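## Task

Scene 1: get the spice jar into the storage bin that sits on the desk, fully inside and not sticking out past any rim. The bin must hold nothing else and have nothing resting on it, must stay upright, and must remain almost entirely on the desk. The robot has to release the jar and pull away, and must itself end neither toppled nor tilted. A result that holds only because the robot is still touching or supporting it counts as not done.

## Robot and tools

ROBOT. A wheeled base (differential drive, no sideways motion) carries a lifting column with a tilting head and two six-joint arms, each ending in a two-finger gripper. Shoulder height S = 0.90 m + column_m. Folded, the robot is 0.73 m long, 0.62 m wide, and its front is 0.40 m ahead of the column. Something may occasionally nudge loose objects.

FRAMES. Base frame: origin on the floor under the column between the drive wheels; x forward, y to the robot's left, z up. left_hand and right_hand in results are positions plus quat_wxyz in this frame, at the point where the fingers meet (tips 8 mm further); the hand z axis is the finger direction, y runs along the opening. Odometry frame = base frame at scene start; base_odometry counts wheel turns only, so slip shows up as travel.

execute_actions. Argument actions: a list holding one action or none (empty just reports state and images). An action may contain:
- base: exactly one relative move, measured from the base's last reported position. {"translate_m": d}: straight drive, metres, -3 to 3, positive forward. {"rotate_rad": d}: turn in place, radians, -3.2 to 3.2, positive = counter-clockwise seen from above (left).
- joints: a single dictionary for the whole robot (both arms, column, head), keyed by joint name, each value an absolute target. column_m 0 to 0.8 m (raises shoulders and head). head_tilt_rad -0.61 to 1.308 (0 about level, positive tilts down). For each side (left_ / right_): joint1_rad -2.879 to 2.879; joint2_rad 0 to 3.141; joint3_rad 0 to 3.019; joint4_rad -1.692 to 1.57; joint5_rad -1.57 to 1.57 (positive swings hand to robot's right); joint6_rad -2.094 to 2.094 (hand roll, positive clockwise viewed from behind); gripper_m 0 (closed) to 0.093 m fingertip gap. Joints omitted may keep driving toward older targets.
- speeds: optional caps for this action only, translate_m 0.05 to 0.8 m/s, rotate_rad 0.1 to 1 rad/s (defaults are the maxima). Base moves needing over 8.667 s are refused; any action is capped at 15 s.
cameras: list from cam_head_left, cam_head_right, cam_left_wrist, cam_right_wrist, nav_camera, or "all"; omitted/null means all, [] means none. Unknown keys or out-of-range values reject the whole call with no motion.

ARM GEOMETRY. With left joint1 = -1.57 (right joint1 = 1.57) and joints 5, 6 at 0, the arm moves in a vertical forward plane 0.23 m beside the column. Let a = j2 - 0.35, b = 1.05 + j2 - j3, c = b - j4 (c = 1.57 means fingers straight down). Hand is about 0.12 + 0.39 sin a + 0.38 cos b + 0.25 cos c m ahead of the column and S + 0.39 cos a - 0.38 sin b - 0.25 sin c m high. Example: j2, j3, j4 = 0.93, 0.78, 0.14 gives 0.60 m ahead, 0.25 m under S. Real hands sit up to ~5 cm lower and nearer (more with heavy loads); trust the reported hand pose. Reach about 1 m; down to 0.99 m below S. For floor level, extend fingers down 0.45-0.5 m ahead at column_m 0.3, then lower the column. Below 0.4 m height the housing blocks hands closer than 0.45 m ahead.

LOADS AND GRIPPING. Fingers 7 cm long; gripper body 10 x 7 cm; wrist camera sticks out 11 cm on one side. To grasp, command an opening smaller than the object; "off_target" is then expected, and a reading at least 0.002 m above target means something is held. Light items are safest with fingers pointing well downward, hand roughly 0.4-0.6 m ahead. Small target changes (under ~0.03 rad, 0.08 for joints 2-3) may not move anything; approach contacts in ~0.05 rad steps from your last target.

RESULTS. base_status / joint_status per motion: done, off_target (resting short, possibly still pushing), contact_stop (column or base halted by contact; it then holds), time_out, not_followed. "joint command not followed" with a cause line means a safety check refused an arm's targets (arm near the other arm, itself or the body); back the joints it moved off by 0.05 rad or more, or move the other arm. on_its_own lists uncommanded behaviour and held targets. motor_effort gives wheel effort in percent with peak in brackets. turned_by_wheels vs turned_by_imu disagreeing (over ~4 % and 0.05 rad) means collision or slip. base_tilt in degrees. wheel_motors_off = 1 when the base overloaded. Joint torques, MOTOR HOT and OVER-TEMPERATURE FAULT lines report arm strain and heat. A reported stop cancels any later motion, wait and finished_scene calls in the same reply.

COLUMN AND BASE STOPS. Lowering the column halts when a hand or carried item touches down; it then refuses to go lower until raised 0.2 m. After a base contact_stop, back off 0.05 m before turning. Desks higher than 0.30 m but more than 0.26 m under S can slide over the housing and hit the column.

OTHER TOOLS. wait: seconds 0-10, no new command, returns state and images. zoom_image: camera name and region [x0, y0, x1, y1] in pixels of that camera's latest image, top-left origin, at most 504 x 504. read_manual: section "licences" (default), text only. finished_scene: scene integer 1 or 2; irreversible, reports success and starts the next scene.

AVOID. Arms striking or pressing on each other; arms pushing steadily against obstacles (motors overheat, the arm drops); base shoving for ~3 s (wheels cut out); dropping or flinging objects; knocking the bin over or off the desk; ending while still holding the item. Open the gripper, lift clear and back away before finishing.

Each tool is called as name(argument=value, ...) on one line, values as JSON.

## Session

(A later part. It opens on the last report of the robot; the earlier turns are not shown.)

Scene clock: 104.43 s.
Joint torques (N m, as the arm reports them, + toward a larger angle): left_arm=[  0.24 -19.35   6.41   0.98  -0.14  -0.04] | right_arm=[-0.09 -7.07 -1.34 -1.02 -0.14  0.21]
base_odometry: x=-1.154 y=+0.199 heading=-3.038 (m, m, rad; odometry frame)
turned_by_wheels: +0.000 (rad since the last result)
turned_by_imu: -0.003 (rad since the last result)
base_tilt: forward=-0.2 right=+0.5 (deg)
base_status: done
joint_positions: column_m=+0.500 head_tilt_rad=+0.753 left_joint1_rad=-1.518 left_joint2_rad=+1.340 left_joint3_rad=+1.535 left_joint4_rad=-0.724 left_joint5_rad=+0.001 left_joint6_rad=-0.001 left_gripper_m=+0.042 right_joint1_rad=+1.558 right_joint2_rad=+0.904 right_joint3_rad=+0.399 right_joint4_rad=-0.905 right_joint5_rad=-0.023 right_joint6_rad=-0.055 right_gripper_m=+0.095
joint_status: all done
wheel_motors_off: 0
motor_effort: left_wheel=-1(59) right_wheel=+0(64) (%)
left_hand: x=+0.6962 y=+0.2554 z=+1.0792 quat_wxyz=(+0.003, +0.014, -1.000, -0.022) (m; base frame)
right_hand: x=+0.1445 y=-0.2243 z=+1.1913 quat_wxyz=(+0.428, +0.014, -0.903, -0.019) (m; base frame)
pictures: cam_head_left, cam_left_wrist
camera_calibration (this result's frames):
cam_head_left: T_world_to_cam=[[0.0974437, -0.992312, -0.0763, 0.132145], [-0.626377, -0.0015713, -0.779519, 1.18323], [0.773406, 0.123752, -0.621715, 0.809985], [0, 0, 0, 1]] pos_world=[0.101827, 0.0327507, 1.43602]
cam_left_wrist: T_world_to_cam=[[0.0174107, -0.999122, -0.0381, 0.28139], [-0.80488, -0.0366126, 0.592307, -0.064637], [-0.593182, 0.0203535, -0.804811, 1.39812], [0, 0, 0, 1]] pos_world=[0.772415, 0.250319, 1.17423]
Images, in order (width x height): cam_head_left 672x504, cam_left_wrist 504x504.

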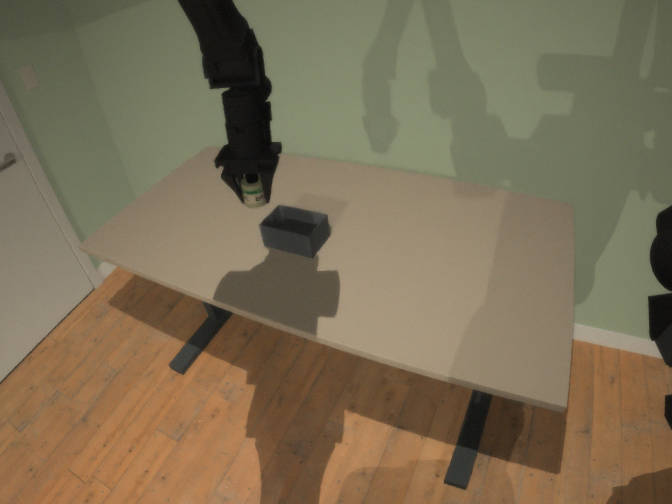

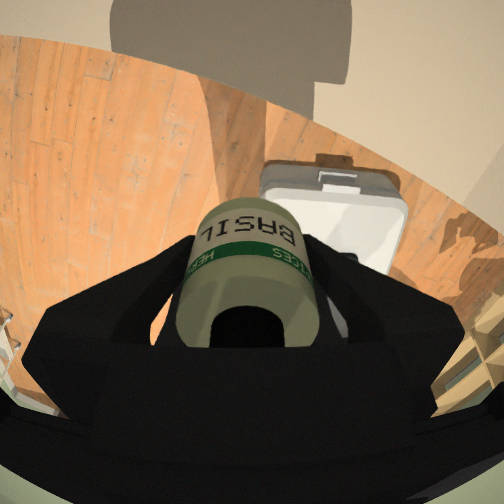

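execute_actions(actions=[{"base":{"rotate_rad":0.2},"joints":{"left_joint1_rad":-1.8}}], cameras=[])

execute_actions(actions=[{"base":{"translate_m":0.36},"speeds":{"translate_m":0.3},"joints":{"head_tilt_rad":0.9}}], cameras=["cam_head_left","cam_left_wrist","nav_camera"])

Scene clock: 122.70 s.
Joint torques (N m, as the arm reports them, + toward a larger angle): left_arm=[ -2.51 -18.73   6.31   1.     0.03  -0.02] | right_arm=[-0.12 -7.21 -1.26 -1.03 -0.14  0.21]
base_odometry: x=-1.154 y=+0.199 heading=-2.840 (m, m, rad; odometry frame)
turned_by_wheels: +0.198 (rad since the last result)
turned_by_imu: +0.193 (rad since the last result)
base_tilt: forward=-0.1 right=+0.5 (deg)
base_status: done
joint_positions: column_m=+0.500 head_tilt_rad=+0.753 left_joint1_rad=-1.798 left_joint2_rad=+1.341 left_joint3_rad=+1.535 left_joint4_rad=-0.724 left_joint5_rad=+0.001 left_joint6_rad=-0.001 left_gripper_m=+0.042 right_joint1_rad=+1.558 right_joint2_rad=+0.904 right_joint3_rad=+0.399 right_joint4_rad=-0.905 right_joint5_rad=-0.023 right_joint6_rad=-0.055 right_gripper_m=+0.095
joint_status: all done
wheel_motors_off: 0
motor_effort: left_wheel=-2(63) right_wheel=+2(53) (%)
left_hand: x=+0.6887 y=+0.0919 z=+1.0913 quat_wxyz=(+0.003, -0.056, -0.994, +0.098) (m; base frame)
right_hand: x=+0.1445 y=-0.2243 z=+1.1913 quat_wxyz=(+0.428, +0.014, -0.903, -0.019) (m; base frame)
pictures: none
No camera images: the call's "cameras" was empty. Leave "cameras" out to get every camera's image.

Scene clock: 125.10 s.
Joint torques (N m, as the arm reports them, + toward a larger angle): left_arm=[ -1.84 -19.03   6.22   1.02   0.03  -0.04] | right_arm=[-0.1  -6.99 -1.32 -1.01 -0.14  0.2 ]
base_odometry: x=-1.498 y=+0.091 heading=-2.839 (m, m, rad; odometry frame)
turned_by_wheels: +0.000 (rad since the last result)
turned_by_imu: -0.001 (rad since the last result)
base_tilt: forward=-0.2 right=+0.5 (deg)
base_status: done
joint_positions: column_m=+0.500 head_tilt_rad=+0.901 left_joint1_rad=-1.798 left_joint2_rad=+1.341 left_joint3_rad=+1.535 left_joint4_rad=-0.724 left_joint5_rad=+0.001 left_joint6_rad=-0.001 left_gripper_m=+0.042 right_joint1_rad=+1.558 right_joint2_rad=+0.904 right_joint3_rad=+0.399 right_joint4_rad=-0.905 right_joint5_rad=-0.023 right_joint6_rad=-0.055 right_gripper_m=+0.095
joint_status: all done
wheel_motors_off: 0
motor_effort: left_wheel=+1(55) right_wheel=+1(51) (%)
left_hand: x=+0.6887 y=+0.0919 z=+1.0913 quat_wxyz=(+0.003, -0.056, -0.994, +0.098) (m; base frame)
right_hand: x=+0.1443 y=-0.2243 z=+1.1914 quat_wxyz=(+0.428, +0.014, -0.903, -0.019) (m; base frame)
pictures: cam_head_left, cam_left_wrist, nav_camera
camera_calibration (this result's frames):
cam_head_left: T_world_to_cam=[[0.0850749, -0.992312, -0.0898846, 0.152948], [-0.734873, -0.0015713, -0.678203, 1.03812], [0.672848, 0.123752, -0.729357, 0.974958], [0, 0, 0, 1]] pos_world=[0.0938725, 0.0327507, 1.42889]
cam_left_wrist: T_world_to_cam=[[-0.121467, -0.971888, 0.20169, -0.0499457], [-0.791708, 0.217423, 0.570899, -0.0928521], [-0.598702, -0.0903336, -0.795861, 1.41094], [0, 0, 0, 1]] pos_world=[0.765157, 0.0991022, 1.186]
Images, in order (width x height): cam_head_left 672x504, cam_left_wrist 504x504, nav_camera 672x504.

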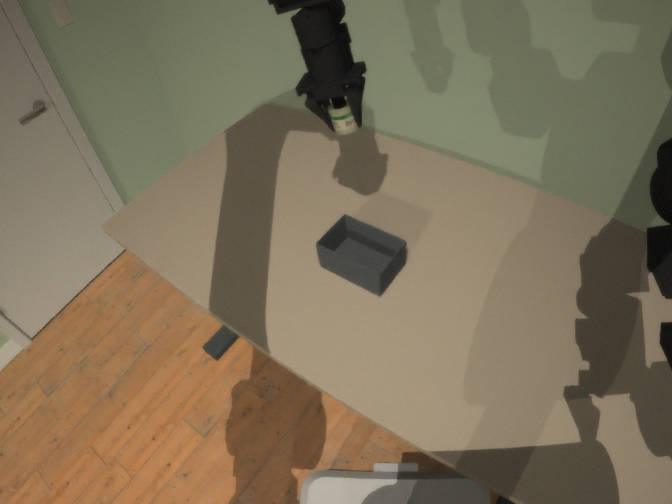

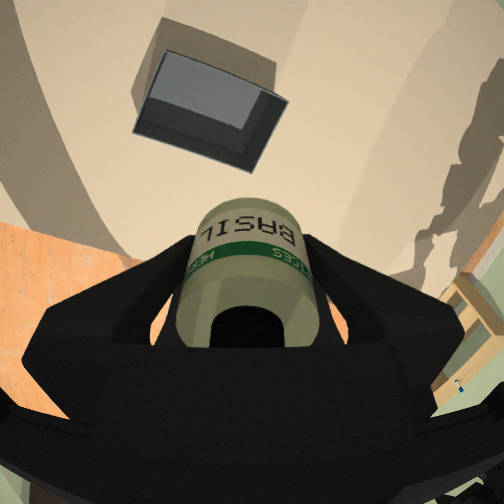

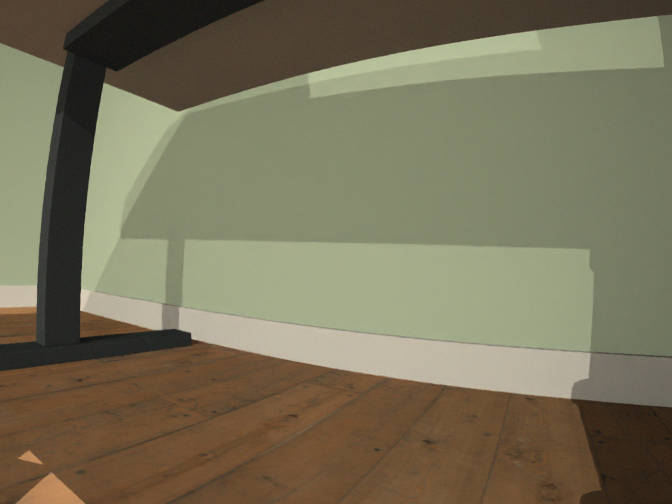

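execute_actions(actions=[{"joints":{"column_m":0.33}}], cameras=["cam_head_left","cam_left_wrist"])

Scene clock: 131.93 s.
Joint torques (N m, as the arm reports them, + toward a larger angle): left_arm=[ -2.43 -19.11   6.32   0.98   0.02  -0.02] | right_arm=[-0.11 -6.89 -1.25 -1.02 -0.14  0.21]
base_odometry: x=-1.498 y=+0.091 heading=-2.839 (m, m, rad; odometry frame)
turned_by_wheels: +0.000 (rad since the last result)
turned_by_imu: +0.000 (rad since the last result)
base_tilt: forward=-0.2 right=+0.6 (deg)
base_status: not commanded
joint_positions: column_m=+0.330 head_tilt_rad=+0.901 left_joint1_rad=-1.798 left_joint2_rad=+1.341 left_joint3_rad=+1.535 left_joint4_rad=-0.724 left_joint5_rad=+0.001 left_joint6_rad=-0.001 left_gripper_m=+0.042 right_joint1_rad=+1.558 right_joint2_rad=+0.904 right_joint3_rad=+0.399 right_joint4_rad=-0.905 right_joint5_rad=-0.023 right_joint6_rad=-0.055 right_gripper_m=+0.095
joint_status: all done
wheel_motors_off: 0
motor_effort: left_wheel=-1(1) right_wheel=+0(1) (%)
left_hand: x=+0.6887 y=+0.0919 z=+0.9215 quat_wxyz=(+0.003, -0.056, -0.994, +0.098) (m; base frame)
right_hand: x=+0.1443 y=-0.2243 z=+1.0215 quat_wxyz=(+0.428, +0.014, -0.903, -0.019) (m; base frame)
pictures: cam_head_left, cam_left_wrist
camera_calibration (this result's frames):
cam_head_left: T_world_to_cam=[[0.0850749, -0.992312, -0.0898845, 0.137681], [-0.734873, -0.0015713, -0.678203, 0.922919], [0.672848, 0.123752, -0.729357, 0.851072], [0, 0, 0, 1]] pos_world=[0.0938725, 0.0327507, 1.25904]
cam_left_wrist: T_world_to_cam=[[-0.121467, -0.971888, 0.20169, -0.0156874], [-0.791708, 0.217423, 0.570899, 0.00411887], [-0.598702, -0.0903336, -0.795861, 1.27576], [0, 0, 0, 1]] pos_world=[0.765157, 0.0991022, 1.01614]
Images, in order (width x height): cam_head_left 672x504, cam_left_wrist 504x504.

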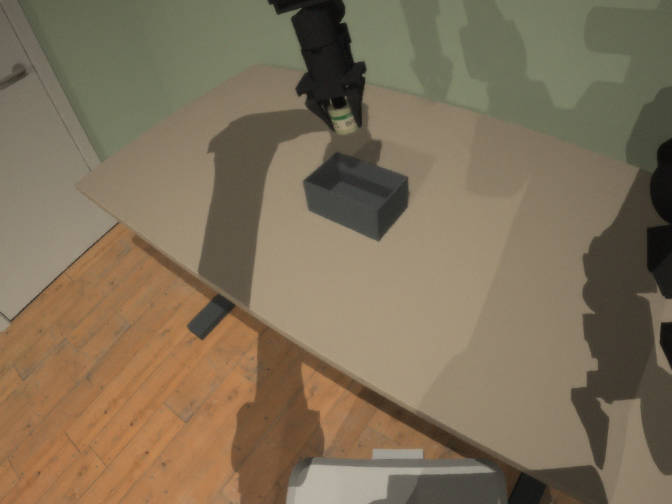

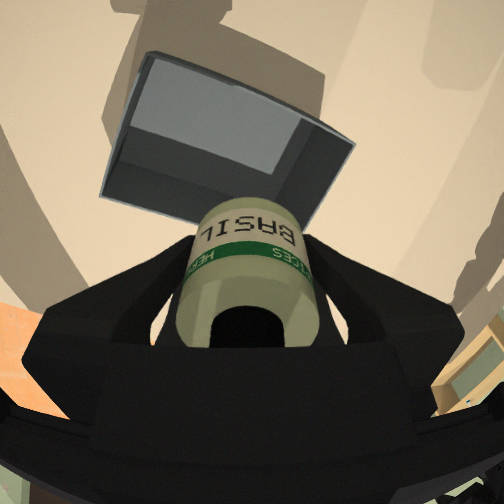

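execute_actions(actions=[{"joints":{"column_m":0.24}}], cameras=["cam_head_left","cam_left_wrist"])

Scene clock: 138.33 s.
Joint torques (N m, as the arm reports them, + toward a larger angle): left_arm=[ -2.46 -18.89   6.3    1.06   0.03  -0.01] | right_arm=[-0.13 -6.98 -1.32 -1.02 -0.14  0.2 ]
base_odometry: x=-1.498 y=+0.091 heading=-2.839 (m, m, rad; odometry frame)
turned_by_wheels: +0.000 (rad since the last result)
turned_by_imu: +0.000 (rad since the last result)
base_tilt: forward=-0.1 right=+0.5 (deg)
base_status: not commanded
joint_positions: column_m=+0.240 head_tilt_rad=+0.901 left_joint1_rad=-1.798 left_joint2_rad=+1.341 left_joint3_rad=+1.535 left_joint4_rad=-0.724 left_joint5_rad=+0.001 left_joint6_rad=-0.001 left_gripper_m=+0.042 right_joint1_rad=+1.558 right_joint2_rad=+0.904 right_joint3_rad=+0.399 right_joint4_rad=-0.905 right_joint5_rad=-0.023 right_joint6_rad=-0.055 right_gripper_m=+0.095
joint_status: all done
wheel_motors_off: 0
motor_effort: left_wheel=+0(0) right_wheel=+0(0) (%)
left_hand: x=+0.6886 y=+0.0918 z=+0.8312 quat_wxyz=(+0.003, -0.056, -0.994, +0.098) (m; base frame)
right_hand: x=+0.1443 y=-0.2243 z=+0.9315 quat_wxyz=(+0.428, +0.014, -0.903, -0.019) (m; base frame)
pictures: cam_head_left, cam_left_wrist
camera_calibration (this result's frames):
cam_head_left: T_world_to_cam=[[0.0850749, -0.992312, -0.0898845, 0.12959], [-0.734873, -0.0015713, -0.678203, 0.861873], [0.672848, 0.123752, -0.729357, 0.785422], [0, 0, 0, 1]] pos_world=[0.0938725, 0.0327507, 1.16903]
cam_left_wrist: T_world_to_cam=[[-0.121465, -0.971888, 0.201693, 0.0024624], [-0.791479, 0.217457, 0.571203, 0.0551229], [-0.599005, -0.0902548, -0.795643, 1.2039], [0, 0, 0, 1]] pos_world=[0.765068, 0.0990638, 0.925889]
Images, in order (width x height): cam_head_left 672x504, cam_left_wrist 504x504.

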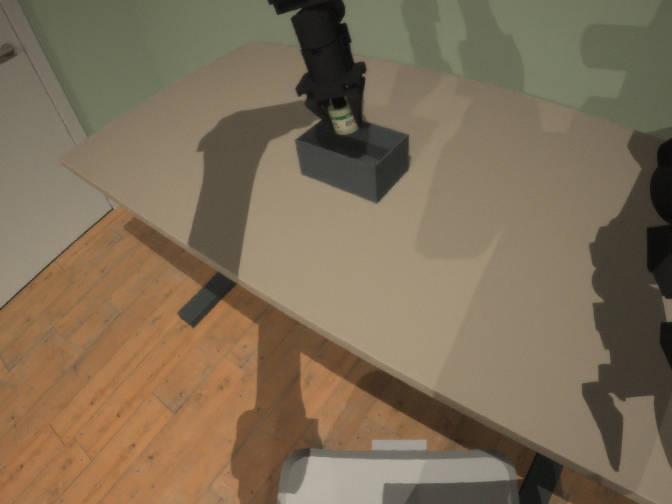

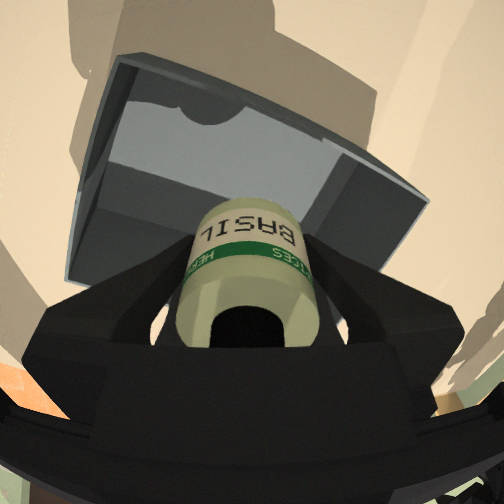

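execute_actions(actions=[{"joints":{"column_m":0.18}}], cameras=["cam_head_left","cam_left_wrist"])

Scene clock: 144.63 s.
Joint torques (N m, as the arm reports them, + toward a larger angle): left_arm=[ -2.6  -19.23   6.25   1.08   0.01  -0.01] | right_arm=[-0.13 -7.01 -1.22 -1.02 -0.14  0.21]
base_odometry: x=-1.498 y=+0.091 heading=-2.839 (m, m, rad; odometry frame)
turned_by_wheels: +0.000 (rad since the last result)
turned_by_imu: +0.000 (rad since the last result)
base_tilt: forward=-0.1 right=+0.5 (deg)
base_status: not commanded
joint_positions: column_m=+0.180 head_tilt_rad=+0.901 left_joint1_rad=-1.798 left_joint2_rad=+1.341 left_joint3_rad=+1.535 left_joint4_rad=-0.724 left_joint5_rad=+0.001 left_joint6_rad=-0.001 left_gripper_m=+0.042 right_joint1_rad=+1.558 right_joint2_rad=+0.904 right_joint3_rad=+0.399 right_joint4_rad=-0.905 right_joint5_rad=-0.023 right_joint6_rad=-0.055 right_gripper_m=+0.095
joint_status: all done
wheel_motors_off: 0
motor_effort: left_wheel=+0(0) right_wheel=-1(0) (%)
left_hand: x=+0.6886 y=+0.0918 z=+0.7713 quat_wxyz=(+0.003, -0.056, -0.994, +0.098) (m; base frame)
right_hand: x=+0.1443 y=-0.2243 z=+0.8715 quat_wxyz=(+0.428, +0.014, -0.903, -0.019) (m; base frame)
pictures: cam_head_left, cam_left_wrist
camera_calibration (this result's frames):
cam_head_left: T_world_to_cam=[[0.0850749, -0.992312, -0.0898846, 0.1242], [-0.734873, -0.0015713, -0.678203, 0.8212], [0.672848, 0.123752, -0.729357, 0.741682], [0, 0, 0, 1]] pos_world=[0.0938725, 0.0327507, 1.10905]
cam_left_wrist: T_world_to_cam=[[-0.121465, -0.971888, 0.201693, 0.0145582], [-0.791479, 0.217457, 0.571203, 0.0893788], [-0.599005, -0.0902548, -0.795643, 1.15618], [0, 0, 0, 1]] pos_world=[0.765068, 0.0990638, 0.865917]
Images, in order (width x height): cam_head_left 672x504, cam_left_wrist 504x504.

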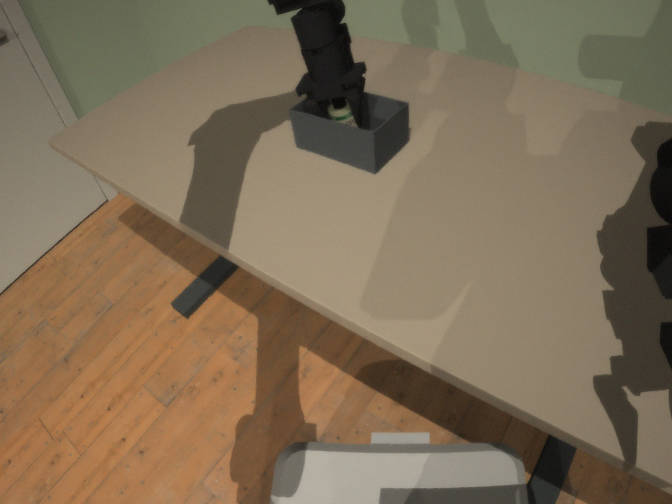

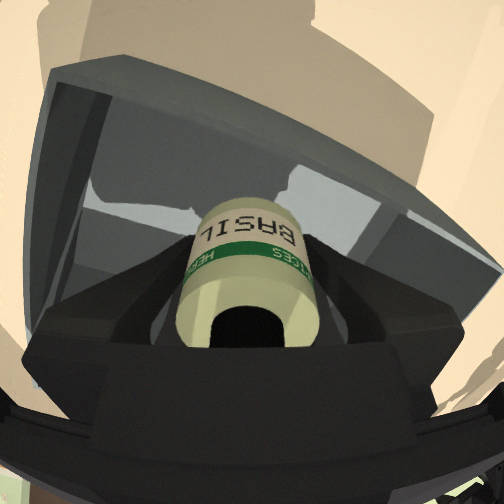

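execute_actions(actions=[{"joints":{"column_m":0.155}}], cameras=[])

execute_actions(actions=[{"joints":{"left_gripper_m":0.068}}], cameras=["cam_left_wrist"])

execute_actions(actions=[{"joints":{"column_m":0.4}}], cameras=[])

execute_actions(actions=[{"base":{"translate_m":-0.5}}], cameras=["cam_head_left"])

Scene clock: 150.40 s.
Joint torques (N m, as the arm reports them, + toward a larger angle): left_arm=[ -2.54 -18.63   6.36   0.96   0.03  -0.05] | right_arm=[-0.07 -6.91 -1.31 -1.01 -0.14  0.21]
base_odometry: x=-1.498 y=+0.091 heading=-2.839 (m, m, rad; odometry frame)
turned_by_wheels: +0.000 (rad since the last result)
turned_by_imu: +0.000 (rad since the last result)
base_tilt: forward=-0.1 right=+0.6 (deg)
base_status: not commanded
joint_positions: column_m=+0.155 head_tilt_rad=+0.901 left_joint1_rad=-1.798 left_joint2_rad=+1.338 left_joint3_rad=+1.535 left_joint4_rad=-0.724 left_joint5_rad=+0.001 left_joint6_rad=-0.001 left_gripper_m=+0.042 right_joint1_rad=+1.558 right_joint2_rad=+0.904 right_joint3_rad=+0.399 right_joint4_rad=-0.905 right_joint5_rad=-0.023 right_joint6_rad=-0.055 right_gripper_m=+0.095
joint_status: all done
wheel_motors_off: 0
motor_effort: left_wheel=+1(2) right_wheel=+0(1) (%)
left_hand: x=+0.6896 y=+0.0921 z=+0.7480 quat_wxyz=(+0.002, -0.056, -0.994, +0.098) (m; base frame)
right_hand: x=+0.1443 y=-0.2243 z=+0.8465 quat_wxyz=(+0.428, +0.014, -0.903, -0.019) (m; base frame)
pictures: none
No camera images: the call's "cameras" was empty. Leave "cameras" out to get every camera's image.

Scene clock: 151.00 s.
Joint torques (N m, as the arm reports them, + toward a larger angle): left_arm=[ -2.14 -18.91   6.39   0.97  -0.06  -0.03] | right_arm=[-0.08 -7.03 -1.27 -1.02 -0.14  0.2 ]
base_odometry: x=-1.498 y=+0.091 heading=-2.839 (m, m, rad; odometry frame)
turned_by_wheels: +0.000 (rad since the last result)
turned_by_imu: +0.000 (rad since the last result)
base_tilt: forward=-0.2 right=+0.6 (deg)
base_status: not commanded
joint_positions: column_m=+0.155 head_tilt_rad=+0.901 left_joint1_rad=-1.803 left_joint2_rad=+1.335 left_joint3_rad=+1.535 left_joint4_rad=-0.724 left_joint5_rad=+0.003 left_joint6_rad=-0.001 left_gripper_m=+0.068 right_joint1_rad=+1.558 right_joint2_rad=+0.904 right_joint3_rad=+0.399 right_joint4_rad=-0.905 right_joint5_rad=-0.023 right_joint6_rad=-0.055 right_gripper_m=+0.095
joint_status: all done
wheel_motors_off: 0
motor_effort: left_wheel=-2(0) right_wheel=+1(1) (%)
left_hand: x=+0.6903 y=+0.0893 z=+0.7505 quat_wxyz=(+0.000, -0.057, -0.993, +0.102) (m; base frame)
right_hand: x=+0.1443 y=-0.2243 z=+0.8465 quat_wxyz=(+0.428, +0.014, -0.903, -0.019) (m; base frame)
pictures: cam_left_wrist
camera_calibration (this result's frames):
cam_left_wrist: T_world_to_cam=[[-0.123699, -0.970254, 0.208098, 0.0130435], [-0.794666, 0.222454, 0.564819, 0.109718], [-0.594311, -0.0955009, -0.798545, 1.13991], [0, 0, 0, 1]] pos_world=[0.766265, 0.0971111, 0.845587]
Images, in order (width x height): cam_left_wrist 504x504.

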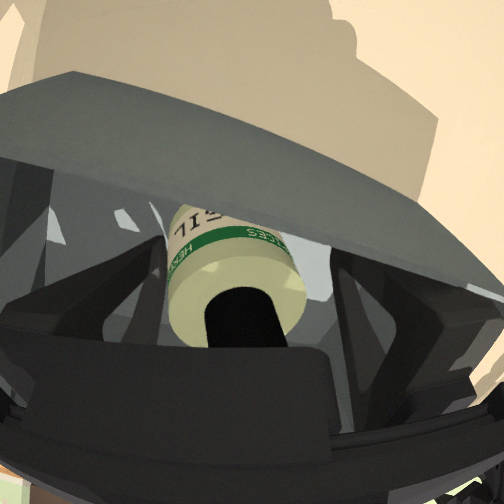

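Scene clock: 154.80 s.
Joint torques (N m, as the arm reports them, + toward a larger angle): left_arm=[ -1.85 -18.69   6.38   1.1   -0.08  -0.01] | right_arm=[-0.12 -6.97 -1.24 -1.03 -0.14  0.2 ]
base_odometry: x=-1.498 y=+0.091 heading=-2.839 (m, m, rad; odometry frame)
turned_by_wheels: +0.000 (rad since the last result)
turned_by_imu: +0.000 (rad since the last result)
base_tilt: forward=-0.1 right=+0.5 (deg)
base_status: not commanded
joint_positions: column_m=+0.400 head_tilt_rad=+0.901 left_joint1_rad=-1.803 left_joint2_rad=+1.338 left_joint3_rad=+1.535 left_joint4_rad=-0.724 left_joint5_rad=+0.003 left_joint6_rad=-0.001 left_gripper_m=+0.068 right_joint1_rad=+1.558 right_joint2_rad=+0.904 right_joint3_rad=+0.399 right_joint4_rad=-0.905 right_joint5_rad=-0.023 right_joint6_rad=-0.055 right_gripper_m=+0.095
joint_status: all done
wheel_motors_off: 0
motor_effort: left_wheel=+1(1) right_wheel=+0(0) (%)
left_hand: x=+0.6893 y=+0.0891 z=+0.9937 quat_wxyz=(+0.002, -0.057, -0.993, +0.101) (m; base frame)
right_hand: x=+0.1443 y=-0.2243 z=+1.0914 quat_wxyz=(+0.428, +0.014, -0.903, -0.019) (m; base frame)
pictures: none
No camera images: the call's "cameras" was empty. Leave "cameras" out to get every camera's image.

Scene clock: 157.50 s.
Joint torques (N m, as the arm reports them, + toward a larger angle): left_arm=[ -2.11 -18.54   6.16   1.1   -0.03  -0.03] | right_arm=[-0.08 -6.94 -1.   -1.02 -0.14  0.2 ]
base_odometry: x=-1.021 y=+0.240 heading=-2.840 (m, m, rad; odometry frame)
turned_by_wheels: +0.000 (rad since the last result)
turned_by_imu: +0.001 (rad since the last result)
base_tilt: forward=-0.1 right=+0.6 (deg)
base_status: done
joint_positions: column_m=+0.400 head_tilt_rad=+0.902 left_joint1_rad=-1.803 left_joint2_rad=+1.338 left_joint3_rad=+1.535 left_joint4_rad=-0.724 left_joint5_rad=+0.002 left_joint6_rad=-0.001 left_gripper_m=+0.068 right_joint1_rad=+1.558 right_joint2_rad=+0.903 right_joint3_rad=+0.395 right_joint4_rad=-0.905 right_joint5_rad=-0.023 right_joint6_rad=-0.055 right_gripper_m=+0.095
joint_status: not commanded
wheel_motors_off: 0
motor_effort: left_wheel=-2(33) right_wheel=+0(48) (%)
left_hand: x=+0.6891 y=+0.0892 z=+0.9936 quat_wxyz=(+0.002, -0.057, -0.993, +0.101) (m; base frame)
right_hand: x=+0.1424 y=-0.2242 z=+1.0921 quat_wxyz=(+0.430, +0.014, -0.903, -0.019) (m; base frame)
pictures: cam_head_left
camera_calibration (this result's frames):
cam_head_left: T_world_to_cam=[[0.0850171, -0.992312, -0.0899392, 0.144041], [-0.735309, -0.0015713, -0.677731, 0.969683], [0.672379, 0.123752, -0.729789, 0.902668], [0, 0, 0, 1]] pos_world=[0.0938358, 0.0327507, 1.3289]
Images, in order (width x height): cam_head_left 672x504.

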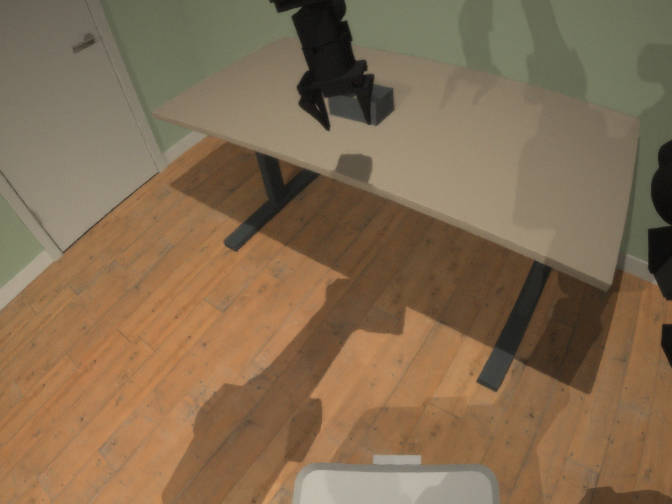

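Verify the view without the arm in the way.

execute_actions(actions=[{"joints":{"left_joint1_rad":-1.4,"head_tilt_rad":0.6}}], cameras=["cam_head_left"])

zoom_image(camera="cam_head_left", region=[280, 150, 460, 270])

Scene clock: 162.63 s.
Joint torques (N m, as the arm reports them, + toward a larger angle): left_arm=[  1.02 -18.51   6.42   1.01  -0.14  -0.05] | right_arm=[-0.07 -6.88 -1.02 -1.03 -0.14  0.2 ]
base_odometry: x=-1.021 y=+0.240 heading=-2.840 (m, m, rad; odometry frame)
turned_by_wheels: +0.000 (rad since the last result)
turned_by_imu: +0.000 (rad since the last result)
base_tilt: forward=-0.2 right=+0.5 (deg)
base_status: not commanded
joint_positions: column_m=+0.400 head_tilt_rad=+0.618 left_joint1_rad=-1.391 left_joint2_rad=+1.338 left_joint3_rad=+1.535 left_joint4_rad=-0.724 left_joint5_rad=-0.001 left_joint6_rad=-0.001 left_gripper_m=+0.068 right_joint1_rad=+1.558 right_joint2_rad=+0.903 right_joint3_rad=+0.395 right_joint4_rad=-0.905 right_joint5_rad=-0.023 right_joint6_rad=-0.055 right_gripper_m=+0.095
joint_status: all done
wheel_motors_off: 0
motor_effort: left_wheel=-2(2) right_wheel=+0(1) (%)
left_hand: x=+0.6924 y=+0.3297 z=+0.9879 quat_wxyz=(+0.002, +0.046, -0.996, -0.078) (m; base frame)
right_hand: x=+0.1424 y=-0.2242 z=+1.0921 quat_wxyz=(+0.430, +0.014, -0.903, -0.019) (m; base frame)
pictures: cam_head_left
camera_calibration (this result's frames):
cam_head_left: T_world_to_cam=[[0.106834, -0.992312, -0.0624776, 0.104891], [-0.515656, -0.0015713, -0.856794, 1.20687], [0.850109, 0.123752, -0.51186, 0.591748], [0, 0, 0, 1]] pos_world=[0.108074, 0.0327507, 1.34348]
Images, in order (width x height): cam_head_left 672x504.

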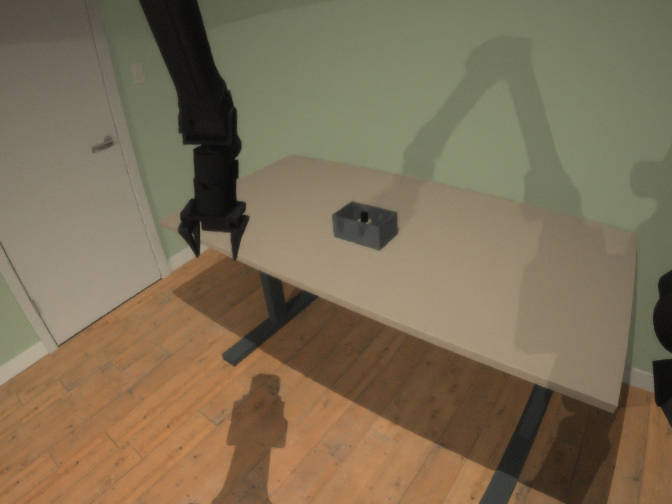

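Region (280, 150, 460, 270) of cam_head_left's 672x504 image, scaled by 2.800, with more detail than that image has.

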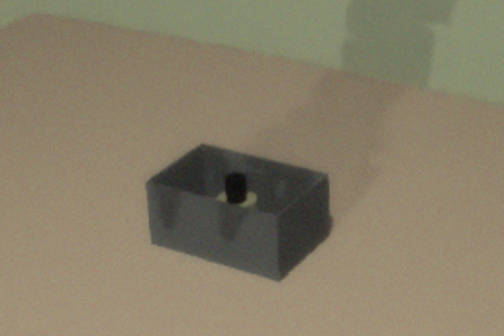

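finished_scene(scene=1)

The scene is finished: the task was done.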